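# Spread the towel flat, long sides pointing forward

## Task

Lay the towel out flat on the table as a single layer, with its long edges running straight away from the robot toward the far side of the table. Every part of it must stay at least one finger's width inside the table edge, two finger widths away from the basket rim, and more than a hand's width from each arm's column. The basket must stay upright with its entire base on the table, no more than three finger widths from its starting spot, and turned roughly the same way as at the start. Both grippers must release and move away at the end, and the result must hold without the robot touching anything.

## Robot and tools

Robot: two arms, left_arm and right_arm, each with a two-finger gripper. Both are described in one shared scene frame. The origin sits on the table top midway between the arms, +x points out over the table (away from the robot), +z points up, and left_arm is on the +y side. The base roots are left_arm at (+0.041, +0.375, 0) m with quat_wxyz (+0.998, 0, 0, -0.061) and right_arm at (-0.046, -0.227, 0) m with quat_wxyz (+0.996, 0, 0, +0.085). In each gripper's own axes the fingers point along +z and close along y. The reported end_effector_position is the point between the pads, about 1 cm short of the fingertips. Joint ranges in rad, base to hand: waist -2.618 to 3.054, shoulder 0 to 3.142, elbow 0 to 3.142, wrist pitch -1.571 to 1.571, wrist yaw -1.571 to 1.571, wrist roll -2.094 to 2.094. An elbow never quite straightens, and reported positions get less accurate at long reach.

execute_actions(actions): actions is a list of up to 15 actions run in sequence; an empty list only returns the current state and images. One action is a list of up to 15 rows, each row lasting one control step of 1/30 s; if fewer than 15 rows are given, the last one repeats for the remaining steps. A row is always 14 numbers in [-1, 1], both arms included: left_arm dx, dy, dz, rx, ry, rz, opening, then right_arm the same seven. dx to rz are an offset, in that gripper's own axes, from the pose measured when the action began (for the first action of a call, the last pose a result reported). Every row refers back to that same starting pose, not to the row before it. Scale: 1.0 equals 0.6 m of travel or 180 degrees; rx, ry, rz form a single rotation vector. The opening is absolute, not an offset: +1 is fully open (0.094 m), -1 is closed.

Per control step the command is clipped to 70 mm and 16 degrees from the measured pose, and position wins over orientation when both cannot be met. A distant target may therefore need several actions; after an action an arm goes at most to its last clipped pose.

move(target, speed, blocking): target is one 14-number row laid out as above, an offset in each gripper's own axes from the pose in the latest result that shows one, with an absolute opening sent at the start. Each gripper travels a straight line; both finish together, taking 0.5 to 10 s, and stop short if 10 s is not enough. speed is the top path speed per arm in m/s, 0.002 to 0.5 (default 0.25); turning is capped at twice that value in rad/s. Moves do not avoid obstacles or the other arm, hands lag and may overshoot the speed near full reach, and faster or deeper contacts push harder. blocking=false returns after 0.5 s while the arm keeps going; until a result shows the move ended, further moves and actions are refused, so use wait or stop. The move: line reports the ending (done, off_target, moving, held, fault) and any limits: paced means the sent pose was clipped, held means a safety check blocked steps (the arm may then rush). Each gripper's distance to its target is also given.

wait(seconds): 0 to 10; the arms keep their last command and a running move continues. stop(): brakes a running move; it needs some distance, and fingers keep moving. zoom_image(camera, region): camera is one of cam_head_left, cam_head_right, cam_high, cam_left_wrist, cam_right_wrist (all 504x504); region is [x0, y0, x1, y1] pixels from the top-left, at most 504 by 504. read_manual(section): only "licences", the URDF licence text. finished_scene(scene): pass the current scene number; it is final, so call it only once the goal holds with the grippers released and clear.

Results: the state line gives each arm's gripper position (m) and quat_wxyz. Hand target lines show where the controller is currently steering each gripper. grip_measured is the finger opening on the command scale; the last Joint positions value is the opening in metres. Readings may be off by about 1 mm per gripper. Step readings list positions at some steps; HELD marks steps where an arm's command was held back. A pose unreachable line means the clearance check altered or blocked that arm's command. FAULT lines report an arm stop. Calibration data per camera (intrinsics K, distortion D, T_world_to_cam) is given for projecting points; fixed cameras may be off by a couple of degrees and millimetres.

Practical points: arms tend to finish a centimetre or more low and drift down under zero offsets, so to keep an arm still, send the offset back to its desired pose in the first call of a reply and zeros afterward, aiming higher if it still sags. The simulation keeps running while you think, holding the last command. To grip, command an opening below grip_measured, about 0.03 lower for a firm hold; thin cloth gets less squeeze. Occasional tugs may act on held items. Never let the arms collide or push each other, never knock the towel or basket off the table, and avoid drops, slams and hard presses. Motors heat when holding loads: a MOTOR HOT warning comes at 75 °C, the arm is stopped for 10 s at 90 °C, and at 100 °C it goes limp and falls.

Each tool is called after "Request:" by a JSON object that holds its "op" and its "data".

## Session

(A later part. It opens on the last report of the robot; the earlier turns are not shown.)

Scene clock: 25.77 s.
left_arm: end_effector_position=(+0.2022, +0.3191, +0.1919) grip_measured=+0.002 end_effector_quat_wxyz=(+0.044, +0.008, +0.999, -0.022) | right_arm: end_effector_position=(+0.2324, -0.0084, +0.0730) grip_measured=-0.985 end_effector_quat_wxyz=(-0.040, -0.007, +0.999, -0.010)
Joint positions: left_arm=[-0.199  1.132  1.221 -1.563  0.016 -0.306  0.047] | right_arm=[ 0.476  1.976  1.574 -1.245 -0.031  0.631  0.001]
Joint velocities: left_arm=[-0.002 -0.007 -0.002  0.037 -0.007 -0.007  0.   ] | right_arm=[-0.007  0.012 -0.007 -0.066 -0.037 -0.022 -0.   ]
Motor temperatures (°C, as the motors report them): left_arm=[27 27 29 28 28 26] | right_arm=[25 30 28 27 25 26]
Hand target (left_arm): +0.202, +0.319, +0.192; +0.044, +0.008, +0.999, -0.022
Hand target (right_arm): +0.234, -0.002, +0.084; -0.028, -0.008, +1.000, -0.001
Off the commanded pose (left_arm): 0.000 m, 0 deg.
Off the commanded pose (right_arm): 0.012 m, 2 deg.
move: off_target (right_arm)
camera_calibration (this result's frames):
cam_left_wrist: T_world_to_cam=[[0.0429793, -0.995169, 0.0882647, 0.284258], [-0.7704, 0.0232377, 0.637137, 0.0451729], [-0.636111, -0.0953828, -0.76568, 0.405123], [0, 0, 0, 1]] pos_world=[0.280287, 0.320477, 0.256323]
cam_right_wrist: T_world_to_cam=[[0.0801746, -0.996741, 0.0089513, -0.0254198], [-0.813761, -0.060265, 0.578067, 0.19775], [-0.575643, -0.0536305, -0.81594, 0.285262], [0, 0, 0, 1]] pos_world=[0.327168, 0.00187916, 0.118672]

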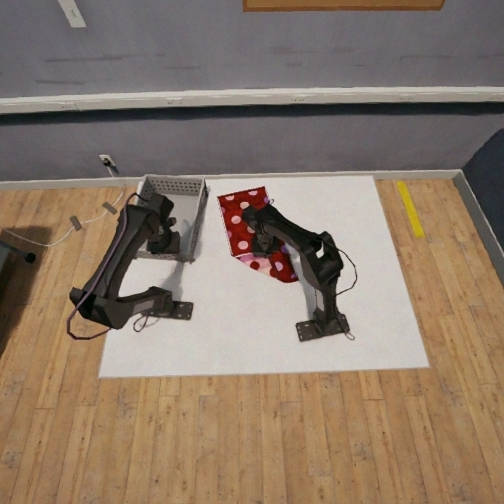

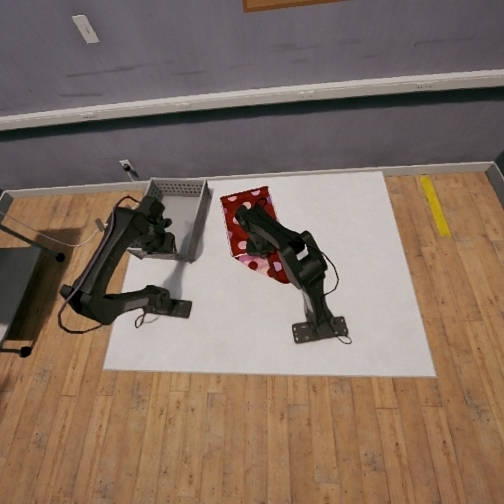

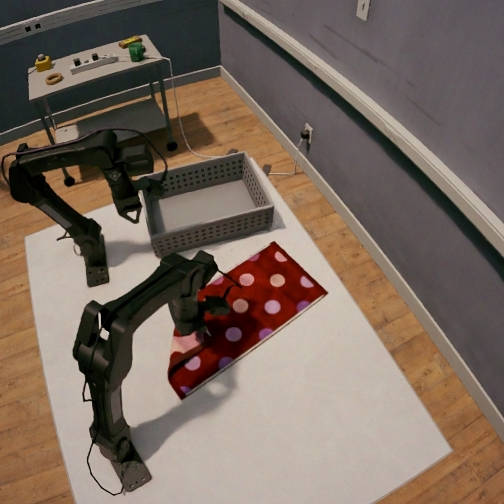

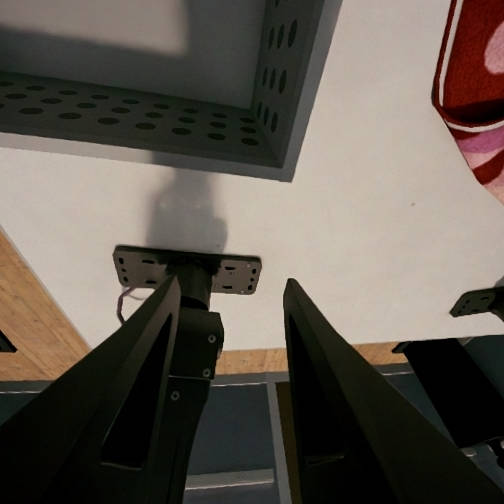

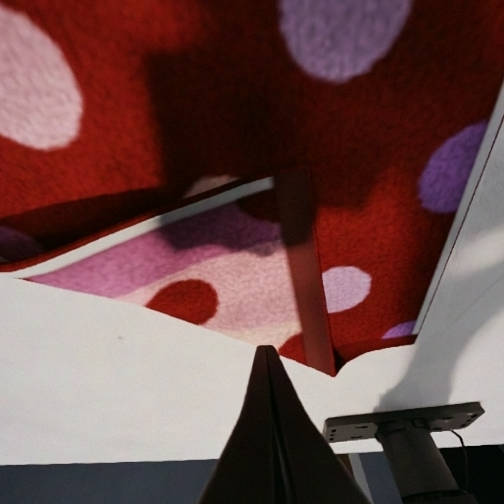

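Tilt the right finger lower and press harder.

Request:
{"op": "move", "data": {"target": [0,0,0,0,0,0,0,-0.085,-0.04,0.1,-0.05,-0.03,0,-0.1], "speed": 0.08}}

Request:
{"op": "move", "data": {"target": [0,0,0,0,0,0,0,0,0,0.016,0,0,0,-1]}}

Request:
{"op": "move", "data": {"target": [0,0,0,0,0,0,0,0.03,0.03,-0.1,0,0,0,-1], "speed": 0.1}}

Scene clock: 27.33 s.
left_arm: end_effector_position=(+0.2022, +0.3191, +0.1919) grip_measured=+0.002 end_effector_quat_wxyz=(+0.044, +0.008, +0.999, -0.022) | right_arm: end_effector_position=(+0.2681, -0.0339, +0.0206) grip_measured=-0.102 end_effector_quat_wxyz=(-0.010, -0.006, +0.998, +0.061)
Joint positions: left_arm=[-0.199  1.132  1.221 -1.563  0.016 -0.306  0.047] | right_arm=[ 0.321  1.977  1.358 -0.912 -0.117  0.482  0.042]
Joint velocities: left_arm=[ 0.002 -0.012  0.007 -0.022  0.007  0.007 -0.001] | right_arm=[-0.022 -0.012  0.007 -0.007 -0.022 -0.051  0.   ]
Motor temperatures (°C, as the motors report them): left_arm=[27 27 29 28 28 26] | right_arm=[25 30 28 27 25 26]
Hand target (left_arm): +0.202, +0.319, +0.192; +0.044, +0.008, +0.999, -0.022
Hand target (right_arm): +0.279, -0.035, +0.011; +0.008, -0.005, +0.998, +0.066
Off the commanded pose (left_arm): 0.000 m, 0 deg.
Off the commanded pose (right_arm): 0.015 m, 2 deg.
move: off_target (right_arm)
camera_calibration (this result's frames):
cam_left_wrist: T_world_to_cam=[[0.0429793, -0.995169, 0.0882647, 0.284258], [-0.7704, 0.0232377, 0.637137, 0.0451729], [-0.636111, -0.0953828, -0.76568, 0.405123], [0, 0, 0, 1]] pos_world=[0.280287, 0.320477, 0.256323]
cam_right_wrist: T_world_to_cam=[[0.0760174, -0.988851, -0.128042, -0.0490699], [-0.846489, -0.131864, 0.515817, 0.26322], [-0.526951, 0.0691747, -0.847076, 0.253487], [0, 0, 0, 1]] pos_world=[0.360118, -0.0313484, 0.0726665]

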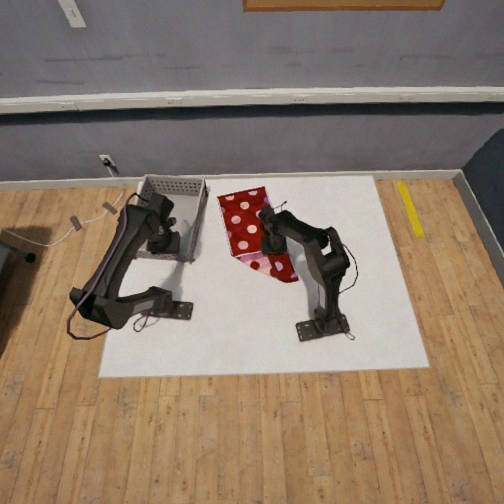

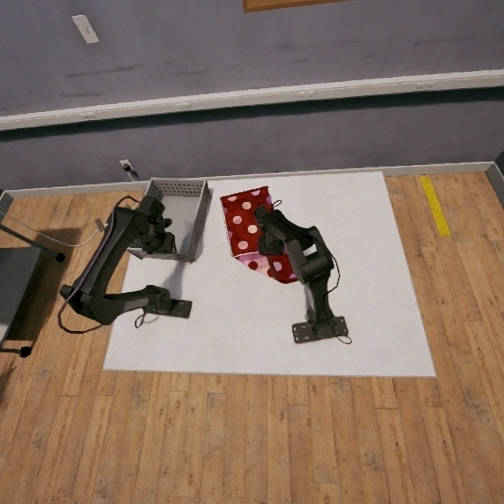

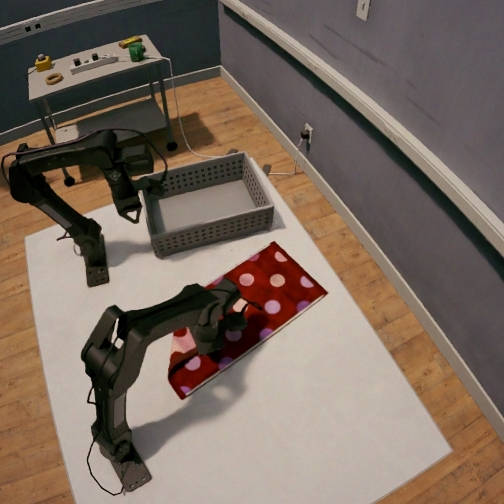

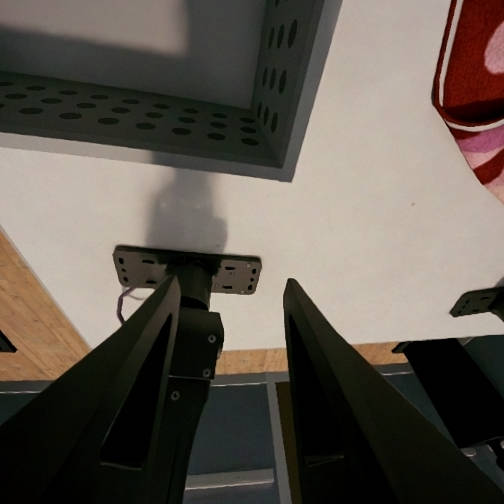

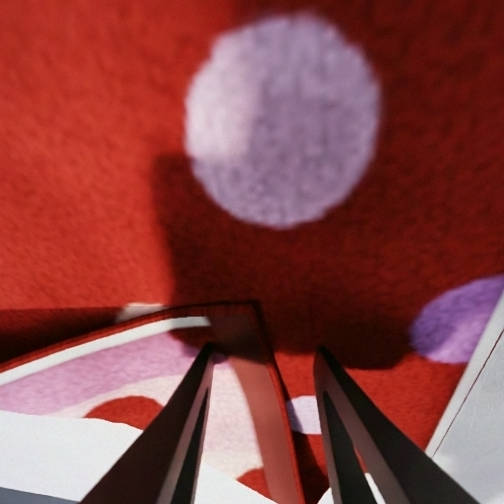

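Scene clock: 28.03 s.
left_arm: end_effector_position=(+0.2022, +0.3191, +0.1919) grip_measured=+0.002 end_effector_quat_wxyz=(+0.044, +0.008, +0.999, -0.022) | right_arm: end_effector_position=(+0.2679, -0.0287, +0.0220) grip_measured=-0.965 end_effector_quat_wxyz=(-0.011, -0.007, +0.997, +0.074)
Joint positions: left_arm=[-0.199  1.132  1.221 -1.563  0.016 -0.306  0.047] | right_arm=[ 0.322  1.975  1.358 -0.904 -0.142  0.482  0.002]
Joint velocities: left_arm=[ 0.002 -0.002 -0.017 -0.007 -0.022 -0.007 -0.001] | right_arm=[ 0.007 -0.007  0.007  0.051  0.037  0.007  0.   ]
Motor temperatures (°C, as the motors report them): left_arm=[27 27 29 28 28 26] | right_arm=[25 30 28 27 25 26]
Hand target (left_arm): +0.202, +0.319, +0.192; +0.044, +0.008, +0.999, -0.022
Hand target (right_arm): +0.268, -0.033, +0.011; -0.010, -0.006, +0.998, +0.061
Off the commanded pose (left_arm): 0.000 m, 0 deg.
Off the commanded pose (right_arm): 0.012 m, 2 deg.
move: off_target (right_arm)
camera_calibration (this result's frames):
cam_left_wrist: T_world_to_cam=[[0.0429793, -0.995169, 0.0882647, 0.284258], [-0.7704, 0.0232377, 0.637137, 0.0451729], [-0.636111, -0.0953828, -0.76568, 0.405123], [0, 0, 0, 1]] pos_world=[0.280287, 0.320477, 0.256323]
cam_right_wrist: T_world_to_cam=[[0.0774808, -0.984935, -0.154593, -0.0434777], [-0.844878, -0.147188, 0.514312, 0.262164], [-0.529319, 0.0907633, -0.843554, 0.255299], [0, 0, 0, 1]] pos_world=[0.359999, -0.0274071, 0.0738031]

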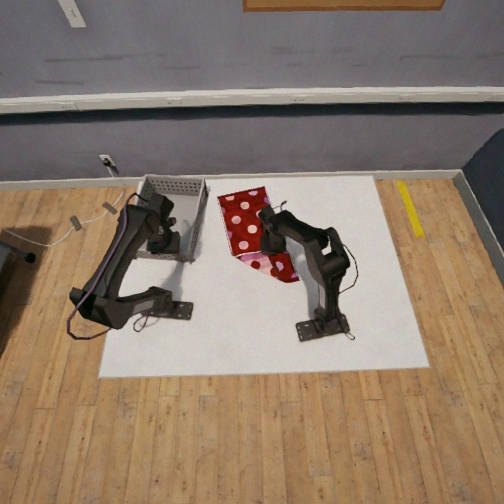

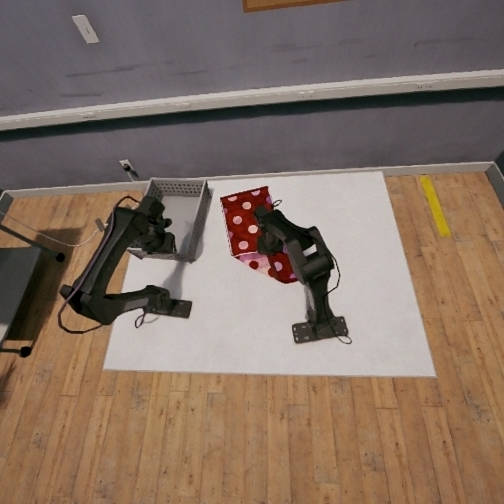

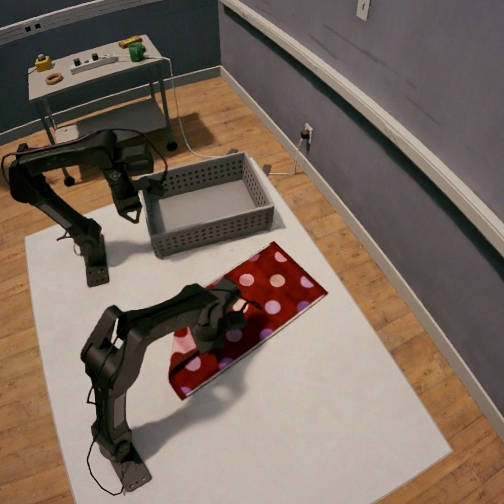

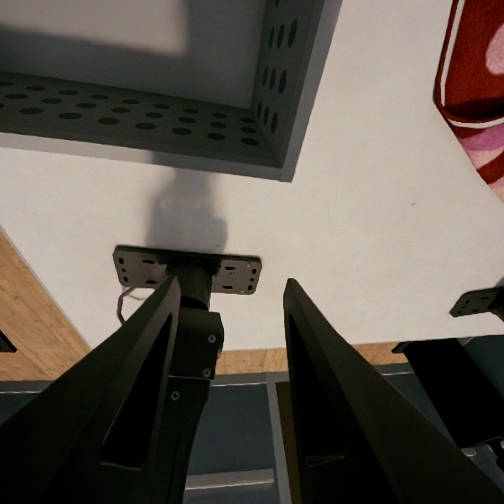

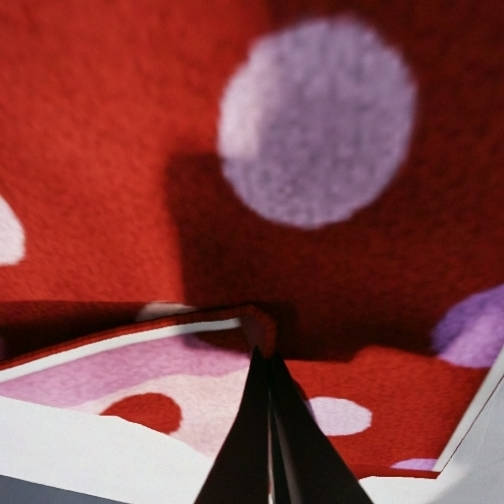

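Scene clock: 29.20 s.
left_arm: end_effector_position=(+0.2022, +0.3191, +0.1919) grip_measured=+0.002 end_effector_quat_wxyz=(+0.044, +0.008, +0.999, -0.022) | right_arm: end_effector_position=(+0.2486, -0.0241, +0.0735) grip_measured=-0.965 end_effector_quat_wxyz=(-0.025, -0.003, +0.997, +0.070)
Joint positions: left_arm=[-0.199  1.132  1.221 -1.563  0.016 -0.306  0.047] | right_arm=[ 0.357  1.891  1.454 -1.108 -0.146  0.523  0.002]
Joint velocities: left_arm=[-0.002 -0.012 -0.007 -0.022 -0.037  0.007  0.   ] | right_arm=[-0.002  0.017 -0.017 -0.066  0.066 -0.022 -0.001]
Motor temperatures (°C, as the motors report them): left_arm=[27 27 29 28 28 26] | right_arm=[25 31 28 27 25 26]
Hand target (left_arm): +0.202, +0.319, +0.192; +0.044, +0.008, +0.999, -0.022
Hand target (right_arm): +0.251, -0.019, +0.085; -0.012, -0.007, +0.997, +0.075
Off the commanded pose (left_arm): 0.000 m, 0 deg.
Off the commanded pose (right_arm): 0.012 m, 2 deg.
move: off_target (right_arm)
camera_calibration (this result's frames):
cam_left_wrist: T_world_to_cam=[[0.0429793, -0.995169, 0.0882647, 0.284258], [-0.7704, 0.0232377, 0.637137, 0.0451729], [-0.636111, -0.0953828, -0.76568, 0.405123], [0, 0, 0, 1]] pos_world=[0.280287, 0.320477, 0.256323]
cam_right_wrist: T_world_to_cam=[[0.0682417, -0.986723, -0.147378, -0.0277427], [-0.831029, -0.137957, 0.538849, 0.215013], [-0.552027, 0.0857035, -0.82941, 0.292681], [0, 0, 0, 1]] pos_world=[0.342143, -0.0227955, 0.122804]

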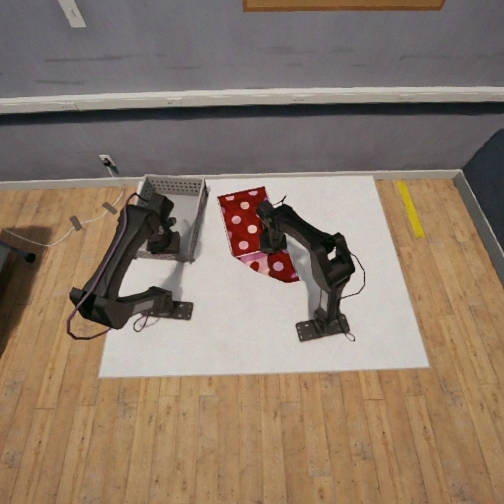

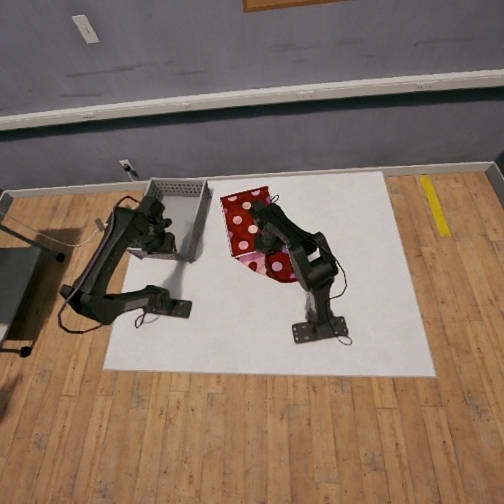

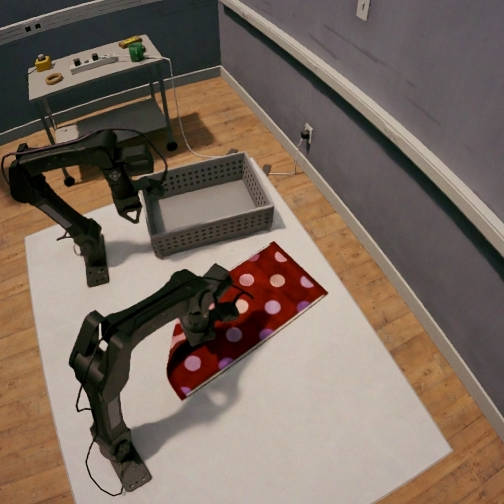

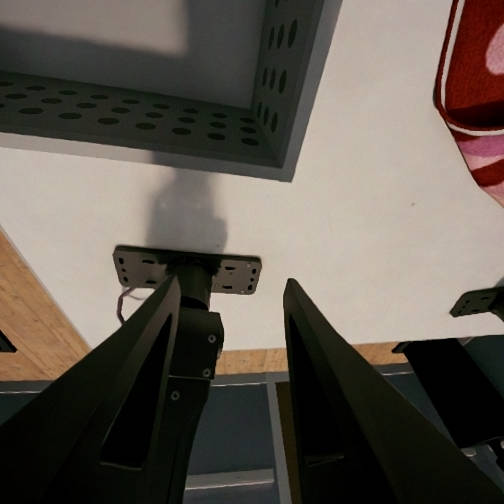

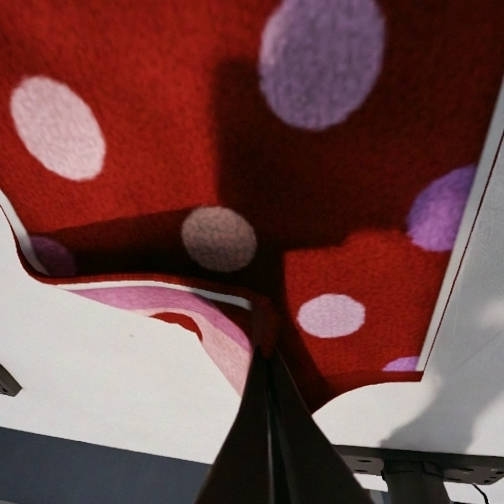

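Request:
{"op": "move", "data": {"target": [0,0,0,0,0,0,0,0.265,0.215,0.08,0,0,-0.4,-1], "speed": 0.2}}

Request:
{"op": "move", "data": {"target": [0,0,0,0,0,0,0,0,0.03,-0.01,0,0,0,0.3]}}

Request:
{"op": "move", "data": {"target": [0,0,0,0,0,0,0,0,0.04,-0.14,0,0,0,0.3]}}

Request:
{"op": "move", "data": {"target": [0,0,0,0,0,0,0,0.08,-0.75,-0.08,0.16,-0.1,0.4,0]}}

Scene clock: 32.90 s.
left_arm: end_effector_position=(+0.2022, +0.3191, +0.1919) grip_measured=+0.002 end_effector_quat_wxyz=(+0.044, +0.008, +0.999, -0.022) | right_arm: end_effector_position=(+0.0828, +0.1030, +0.0500) grip_measured=-0.965 end_effector_quat_wxyz=(+0.005, -0.581, +0.811, +0.072)
Joint positions: left_arm=[-0.199  1.132  1.221 -1.563  0.016 -0.306  0.047] | right_arm=[ 0.964  1.852  1.306 -0.945 -0.121 -0.103  0.002]
Joint velocities: left_arm=[ 0.007  0.012  0.002  0.125  0.022 -0.007 -0.001] | right_arm=[-0.002  0.017 -0.002 -0.007 -0.11  -0.037  0.001]
Motor temperatures (°C, as the motors report them): left_arm=[27 27 29 28 28 26] | right_arm=[25 31 28 27 25 26]
Hand target (left_arm): +0.202, +0.319, +0.192; +0.044, +0.008, +0.999, -0.022
Hand target (right_arm): +0.083, +0.111, +0.052; +0.016, -0.589, +0.804, +0.079
Off the commanded pose (left_arm): 0.000 m, 0 deg.
Off the commanded pose (right_arm): 0.007 m, 2 deg.
move: done
camera_calibration (this result's frames):
cam_left_wrist: T_world_to_cam=[[0.0429793, -0.995169, 0.0882647, 0.284258], [-0.7704, 0.0232377, 0.637137, 0.0451729], [-0.636111, -0.0953828, -0.76568, 0.405123], [0, 0, 0, 1]] pos_world=[0.280287, 0.320477, 0.256323]
cam_right_wrist: T_world_to_cam=[[0.961345, -0.252188, -0.110532, -0.0458916], [-0.18499, -0.888884, 0.419122, 0.137254], [-0.203948, -0.382473, -0.901177, 0.193723], [0, 0, 0, 1]] pos_world=[0.109018, 0.184524, 0.11198]

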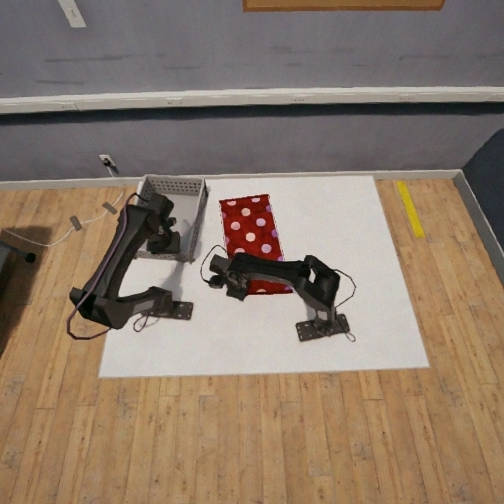

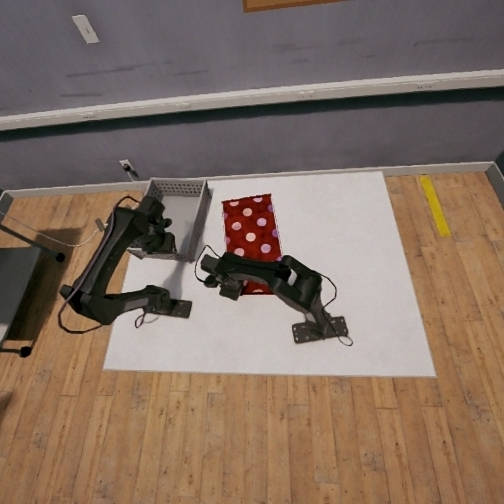

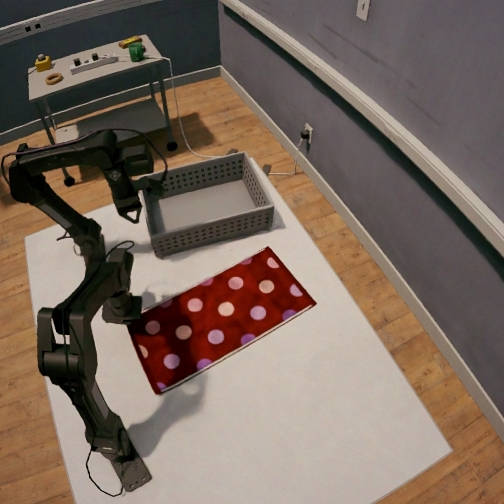

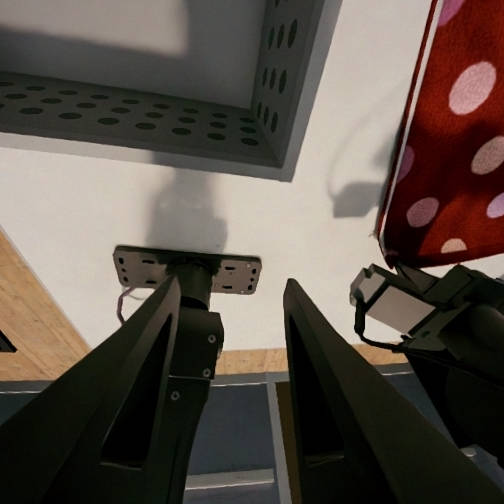

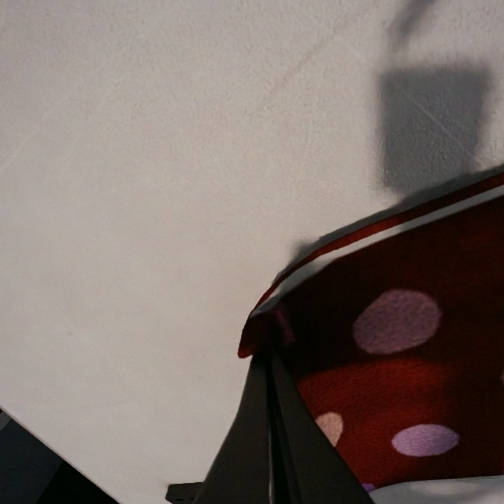

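Scene clock: 33.60 s.
left_arm: end_effector_position=(+0.2022, +0.3191, +0.1919) grip_measured=+0.002 end_effector_quat_wxyz=(+0.044, +0.008, +0.999, -0.022) | right_arm: end_effector_position=(+0.0676, +0.1045, +0.0497) grip_measured=+0.298 end_effector_quat_wxyz=(-0.004, -0.580, +0.812, +0.068)
Joint positions: left_arm=[-0.199  1.132  1.221 -1.563  0.016 -0.306  0.047] | right_arm=[ 1.006  1.852  1.306 -0.96  -0.119 -0.061  0.061]
Joint velocities: left_arm=[ 0.007  0.012 -0.002 -0.051 -0.022 -0.095 -0.   ] | right_arm=[-0.002 -0.017  0.007  0.007 -0.007  0.007 -0.001]
Motor temperatures (°C, as the motors report them): left_arm=[27 27 29 28 28 26] | right_arm=[25 31 28 27 25 26]
Hand target (left_arm): +0.202, +0.319, +0.192; +0.044, +0.008, +0.999, -0.022
Hand target (right_arm): +0.066, +0.108, +0.058; +0.004, -0.581, +0.811, +0.073
Off the commanded pose (left_arm): 0.000 m, 0 deg.
Off the commanded pose (right_arm): 0.009 m, 1 deg.
move: done
camera_calibration (this result's frames):
cam_left_wrist: T_world_to_cam=[[0.0429793, -0.995169, 0.0882647, 0.284258], [-0.7704, 0.0232377, 0.637137, 0.0451729], [-0.636111, -0.0953828, -0.76568, 0.405123], [0, 0, 0, 1]] pos_world=[0.280287, 0.320477, 0.256323]
cam_right_wrist: T_world_to_cam=[[0.960272, -0.254335, -0.114852, -0.030398], [-0.181107, -0.881089, 0.436902, 0.133993], [-0.212314, -0.398744, -0.892147, 0.192752], [0, 0, 0, 1]] pos_world=[0.0943815, 0.187187, 0.109931]

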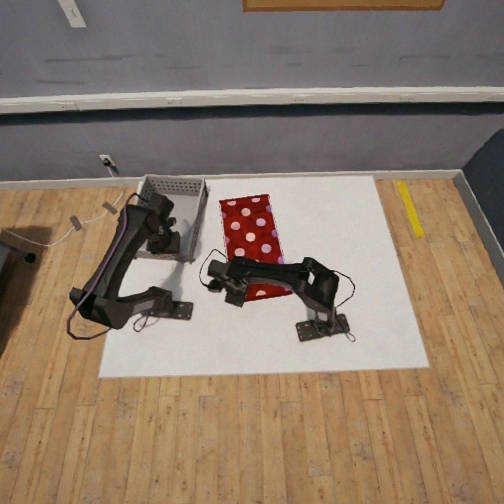

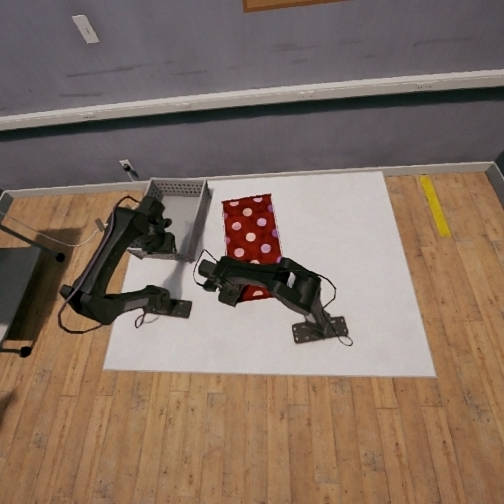

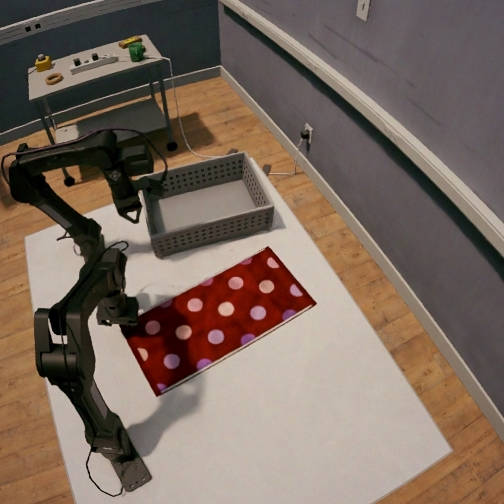

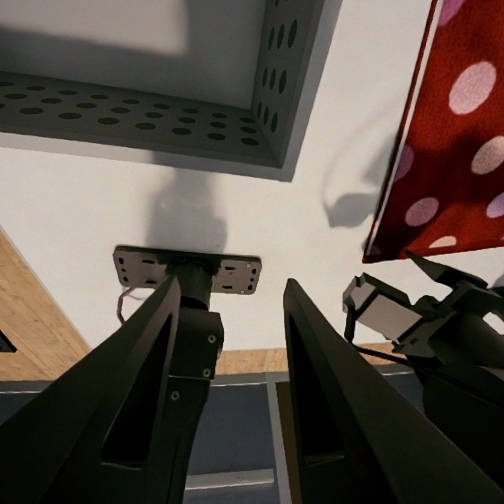

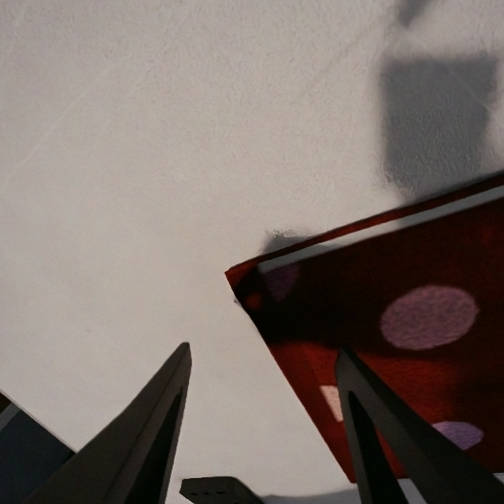

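Scene clock: 34.70 s.
left_arm: end_effector_position=(+0.2022, +0.3191, +0.1919) grip_measured=+0.002 end_effector_quat_wxyz=(+0.044, +0.008, +0.999, -0.022) | right_arm: end_effector_position=(+0.0536, +0.1008, +0.1301) grip_measured=+0.298 end_effector_quat_wxyz=(-0.010, -0.578, +0.813, +0.064)
Joint positions: left_arm=[-0.199  1.132  1.221 -1.563  0.016 -0.306  0.047] | right_arm=[ 1.04   1.785  1.547 -1.277 -0.118 -0.022  0.061]
Joint velocities: left_arm=[ 0.007 -0.002 -0.002 -0.037  0.022 -0.051  0.   ] | right_arm=[ 0.007 -0.002 -0.007  0.051 -0.051 -0.037  0.002]
Motor temperatures (°C, as the motors report them): left_arm=[27 27 29 28 28 26] | right_arm=[25 31 28 27 25 26]
Hand target (left_arm): +0.202, +0.319, +0.192; +0.044, +0.008, +0.999, -0.022
Hand target (right_arm): +0.052, +0.105, +0.136; -0.004, -0.580, +0.811, +0.068
Off the commanded pose (left_arm): 0.000 m, 0 deg.
Off the commanded pose (right_arm): 0.006 m, 1 deg.
move: done
camera_calibration (this result's frames):
cam_left_wrist: T_world_to_cam=[[0.0429793, -0.995169, 0.0882647, 0.284258], [-0.7704, 0.0232377, 0.637137, 0.0451729], [-0.636111, -0.0953828, -0.76568, 0.405123], [0, 0, 0, 1]] pos_world=[0.280287, 0.320477, 0.256323]
cam_right_wrist: T_world_to_cam=[[0.958384, -0.259947, -0.118012, -0.00763103], [-0.181876, -0.874594, 0.44945, 0.0907923], [-0.220046, -0.409283, -0.885476, 0.260665], [0, 0, 0, 1]] pos_world=[0.0811848, 0.184109, 0.189106]

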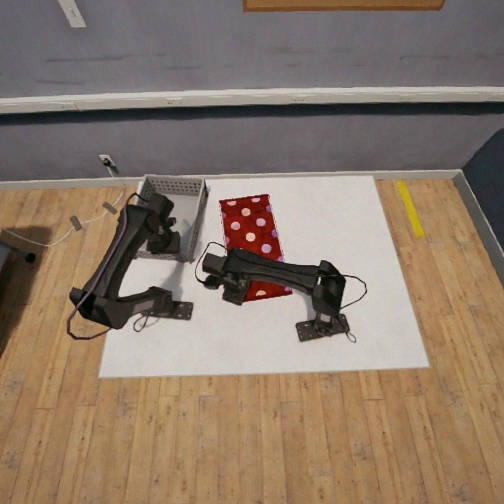

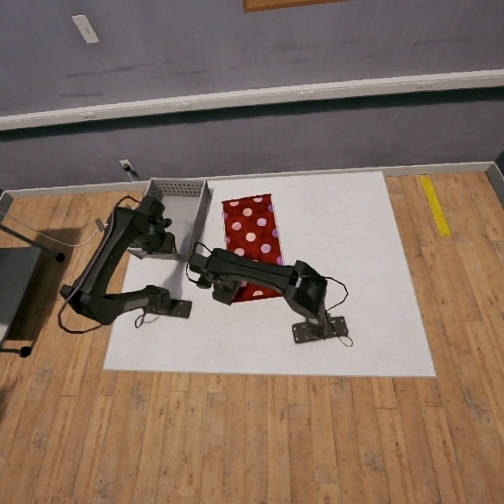

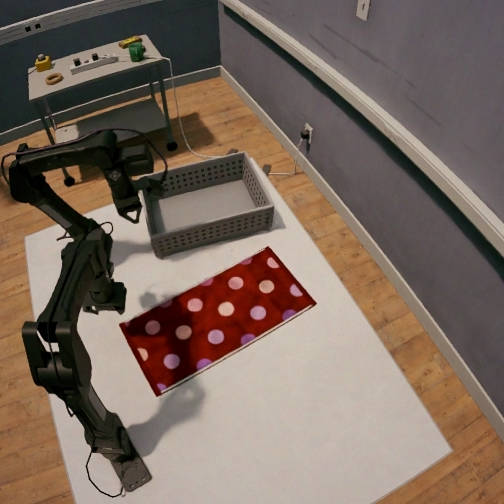

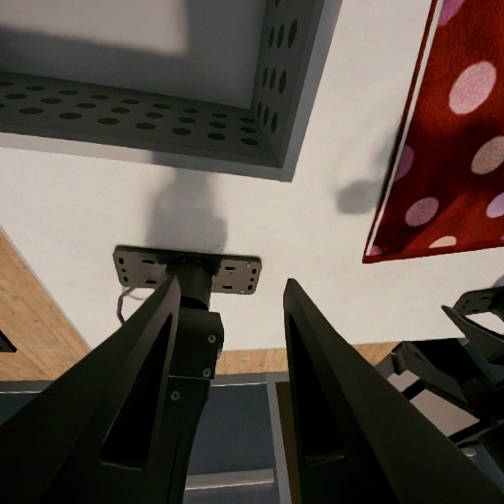

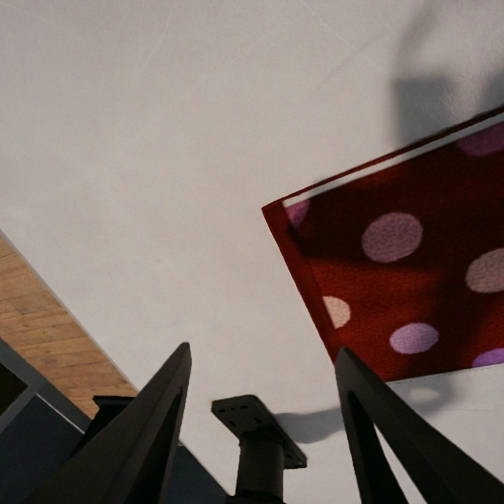

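Scene clock: 38.03 s.
left_arm: end_effector_position=(+0.2022, +0.3191, +0.1919) grip_measured=+0.002 end_effector_quat_wxyz=(+0.044, +0.008, +0.999, -0.022) | right_arm: end_effector_position=(+0.4635, -0.0950, +0.1208) grip_measured=+0.002 end_effector_quat_wxyz=(+0.207, +0.021, +0.976, -0.064)
Joint positions: left_arm=[-0.199  1.132  1.221 -1.563  0.016 -0.306  0.047] | right_arm=[ 0.168  2.271  2.14  -1.088  0.262  0.336  0.047]
Joint velocities: left_arm=[ 0.002  0.002 -0.017  0.007 -0.022 -0.007 -0.   ] | right_arm=[-0.012  0.012 -0.012  0.007 -0.037  0.007  0.   ]
Motor temperatures (°C, as the motors report them): left_arm=[27 27 29 28 28 26] | right_arm=[25 31 28 27 25 26]
Hand target (left_arm): +0.202, +0.319, +0.192; +0.044, +0.008, +0.999, -0.022
Hand target (right_arm): +0.468, -0.099, +0.130; +0.218, +0.031, +0.973, -0.067
Off the commanded pose (left_arm): 0.000 m, 0 deg.
Off the commanded pose (right_arm): 0.002 m, 1 deg.
move: done
camera_calibration (this result's frames):
cam_left_wrist: T_world_to_cam=[[0.0429793, -0.995169, 0.0882647, 0.284258], [-0.7704, 0.0232377, 0.637137, 0.0451729], [-0.636111, -0.0953828, -0.76568, 0.405123], [0, 0, 0, 1]] pos_world=[0.280287, 0.320477, 0.256323]
cam_right_wrist: T_world_to_cam=[[-0.00613333, -0.990627, 0.136458, -0.105596], [-0.992464, 0.0227308, 0.120408, 0.498973], [-0.122381, -0.134691, -0.983301, 0.255043], [0, 0, 0, 1]] pos_world=[0.525777, -0.0815958, 0.205113]

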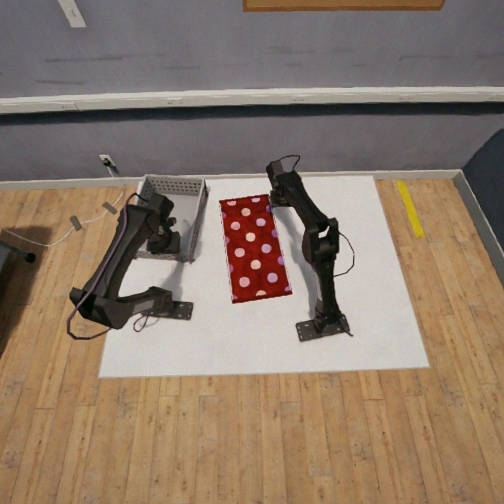

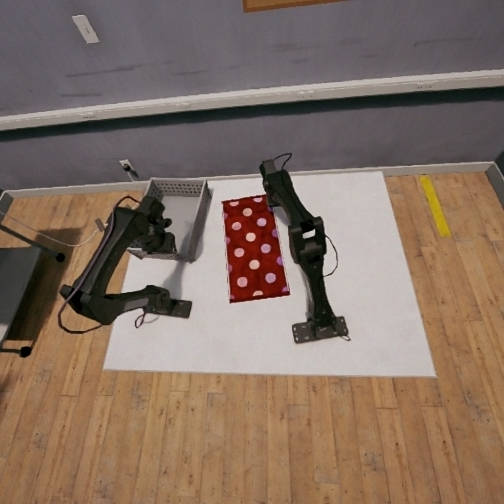

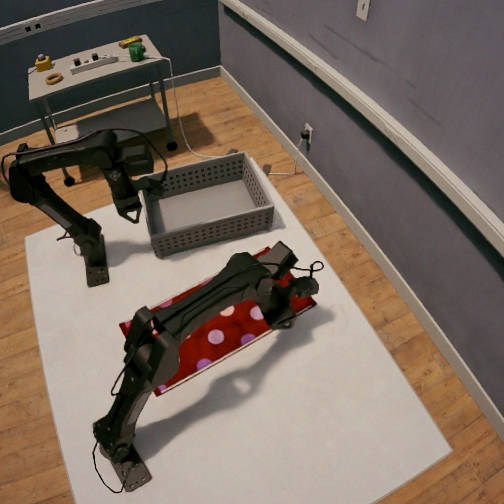

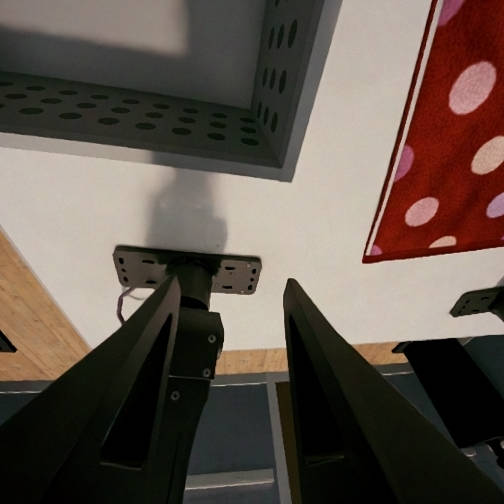

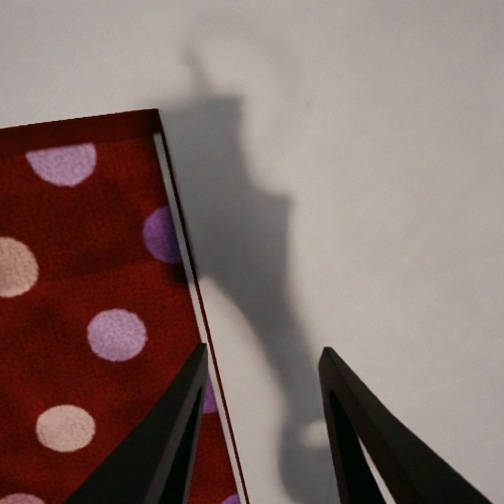

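Request:
{"op": "move", "data": {"target": [0,0,0,0,0,0,0,-0.024,0.252,0.18,0,-0.06,0,-1], "speed": 0.12}}

Request:
{"op": "move", "data": {"target": [0,0,0,0,0,0,0,-0.073,-0.06,0.08,0,-0.03,0,-1], "speed": 0.06}}

Scene clock: 40.20 s.
left_arm: end_effector_position=(+0.2022, +0.3191, +0.1919) grip_measured=+0.002 end_effector_quat_wxyz=(+0.044, +0.008, +0.999, -0.022) | right_arm: end_effector_position=(+0.5333, +0.0271, +0.0271) grip_measured=-0.985 end_effector_quat_wxyz=(+0.312, +0.021, +0.947, -0.072)
Joint positions: left_arm=[-0.199  1.132  1.221 -1.563  0.016 -0.306  0.047] | right_arm=[ 0.361  2.774  2.603 -0.903  0.441  0.464  0.001]
Joint velocities: left_arm=[-0.007 -0.007  0.007  0.022 -0.007 -0.051 -0.003] | right_arm=[-0.007 -0.002  0.046 -0.037  0.022 -0.022 -0.001]
Motor temperatures (°C, as the motors report them): left_arm=[27 27 29 28 28 26] | right_arm=[25 31 29 27 25 26]
Hand target (left_arm): +0.202, +0.319, +0.192; +0.044, +0.008, +0.999, -0.022
Hand target (right_arm): +0.527, +0.038, +0.008; +0.297, +0.015, +0.953, -0.063
Off the commanded pose (left_arm): 0.000 m, 0 deg.
Off the commanded pose (right_arm): 0.021 m, 2 deg.
move: off_target (right_arm)
camera_calibration (this result's frames):
cam_left_wrist: T_world_to_cam=[[0.0429793, -0.995169, 0.0882647, 0.284258], [-0.7704, 0.0232377, 0.637137, 0.0451729], [-0.636111, -0.0953828, -0.76568, 0.405123], [0, 0, 0, 1]] pos_world=[0.280287, 0.320477, 0.256323]
cam_right_wrist: T_world_to_cam=[[-0.0291981, -0.987264, 0.156391, 0.0403141], [-0.995227, 0.0141375, -0.0965612, 0.584375], [0.0931204, -0.158464, -0.982964, 0.0736892], [0, 0, 0, 1]] pos_world=[0.575901, 0.0432161, 0.122557]

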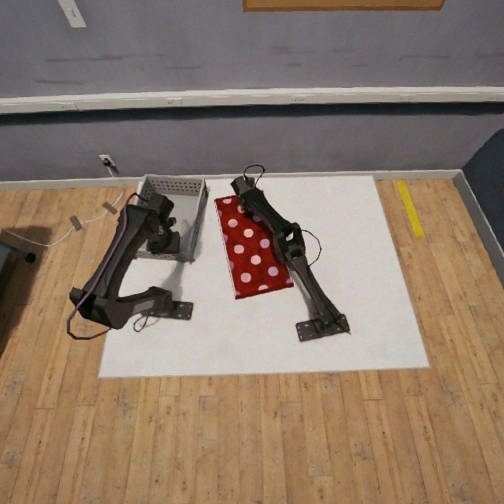

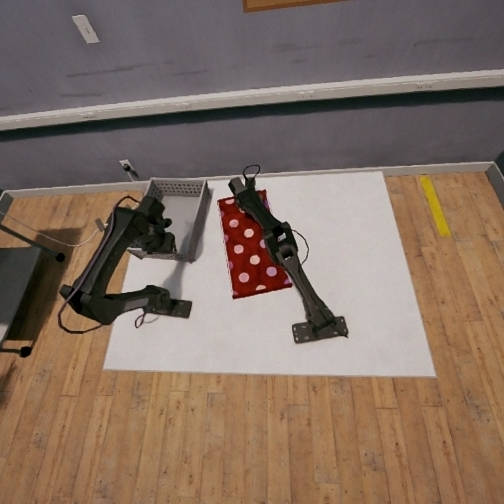

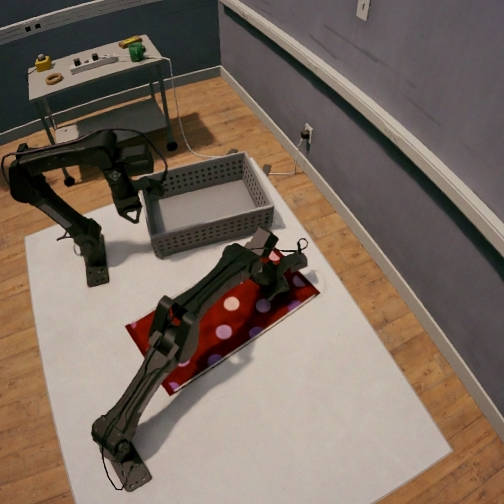

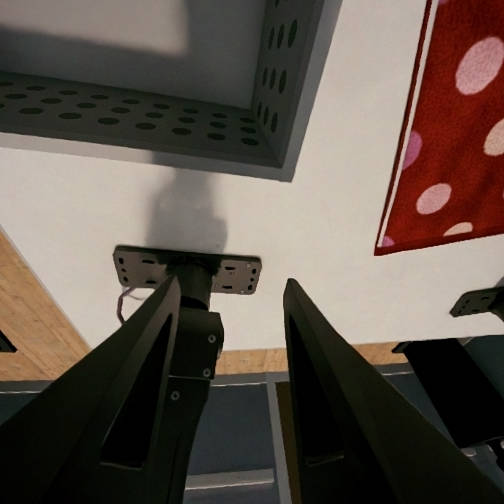

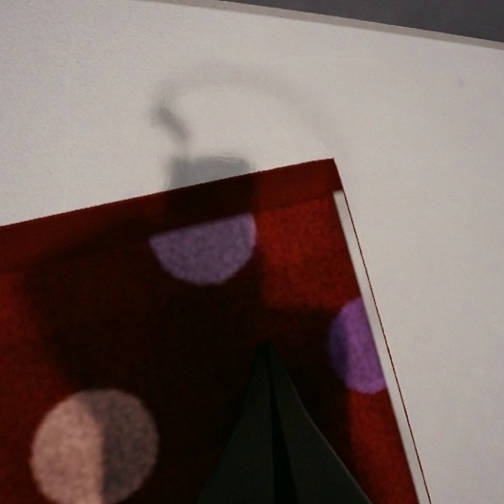

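Scene clock: 41.87 s.
left_arm: end_effector_position=(+0.2022, +0.3191, +0.1919) grip_measured=+0.002 end_effector_quat_wxyz=(+0.044, +0.008, +0.999, -0.022) | right_arm: end_effector_position=(+0.5920, -0.0046, +0.0303) grip_measured=-0.985 end_effector_quat_wxyz=(+0.372, +0.014, +0.926, -0.063)
Joint positions: left_arm=[-0.199  1.132  1.221 -1.563  0.016 -0.306  0.047] | right_arm=[ 0.271  2.919  2.823 -0.803  0.42   0.322  0.001]
Joint velocities: left_arm=[ 0.012 -0.002  0.012 -0.022  0.037 -0.095  0.001] | right_arm=[ 0.017  0.061  0.09  -0.051  0.007 -0.095  0.002]
Motor temperatures (°C, as the motors report them): left_arm=[27 27 29 28 28 26] | right_arm=[25 32 29 27 25 26]
Hand target (left_arm): +0.202, +0.319, +0.192; +0.044, +0.008, +0.999, -0.022
Hand target (right_arm): +0.593, -0.017, +0.020; +0.360, +0.016, +0.930, -0.072
Off the commanded pose (left_arm): 0.000 m, 0 deg.
Off the commanded pose (right_arm): 0.016 m, 2 deg.
move: off_target (right_arm)
camera_calibration (this result's frames):
cam_left_wrist: T_world_to_cam=[[0.0429793, -0.995169, 0.0882647, 0.284258], [-0.7704, 0.0232377, 0.637137, 0.0451729], [-0.636111, -0.0953828, -0.76568, 0.405123], [0, 0, 0, 1]] pos_world=[0.280287, 0.320477, 0.256323]
cam_right_wrist: T_world_to_cam=[[-0.0205732, -0.988886, 0.147246, 0.00539523], [-0.975025, -0.0127306, -0.221728, 0.635251], [0.221139, -0.14813, -0.963927, -0.0099965], [0, 0, 0, 1]] pos_world=[0.621707, 0.0119416, 0.130423]

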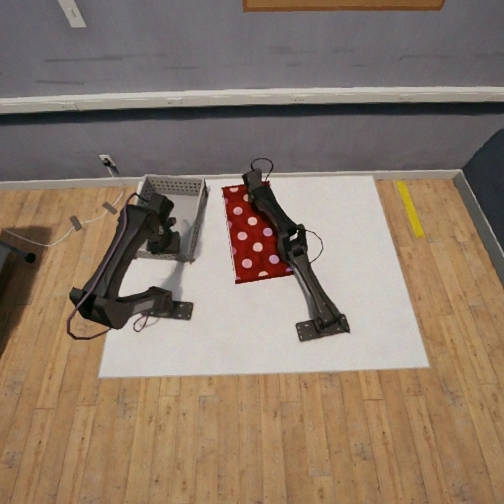

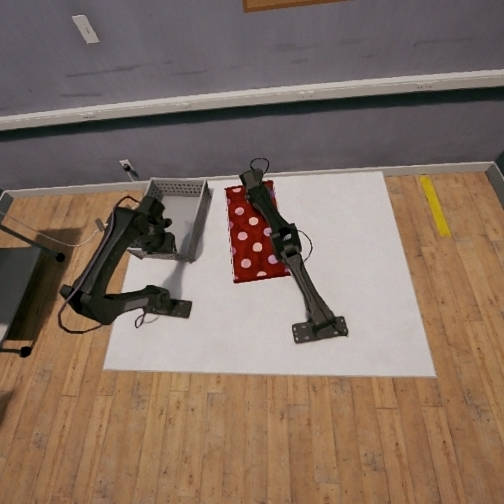

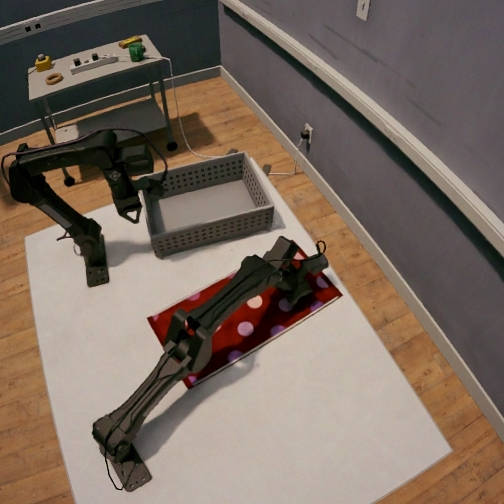

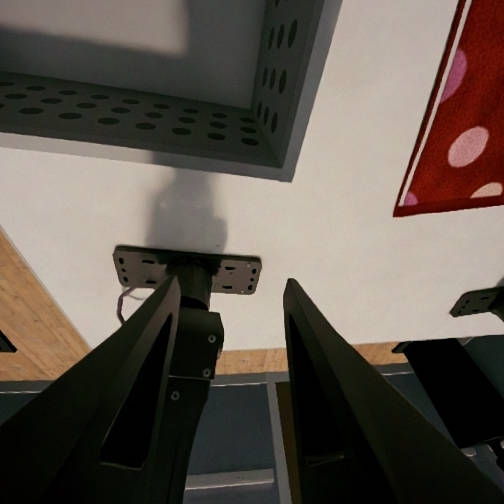

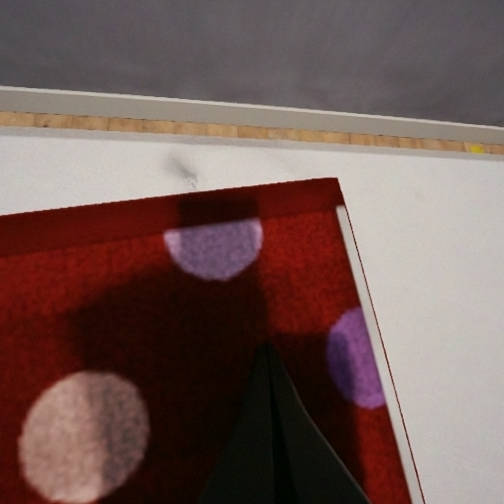

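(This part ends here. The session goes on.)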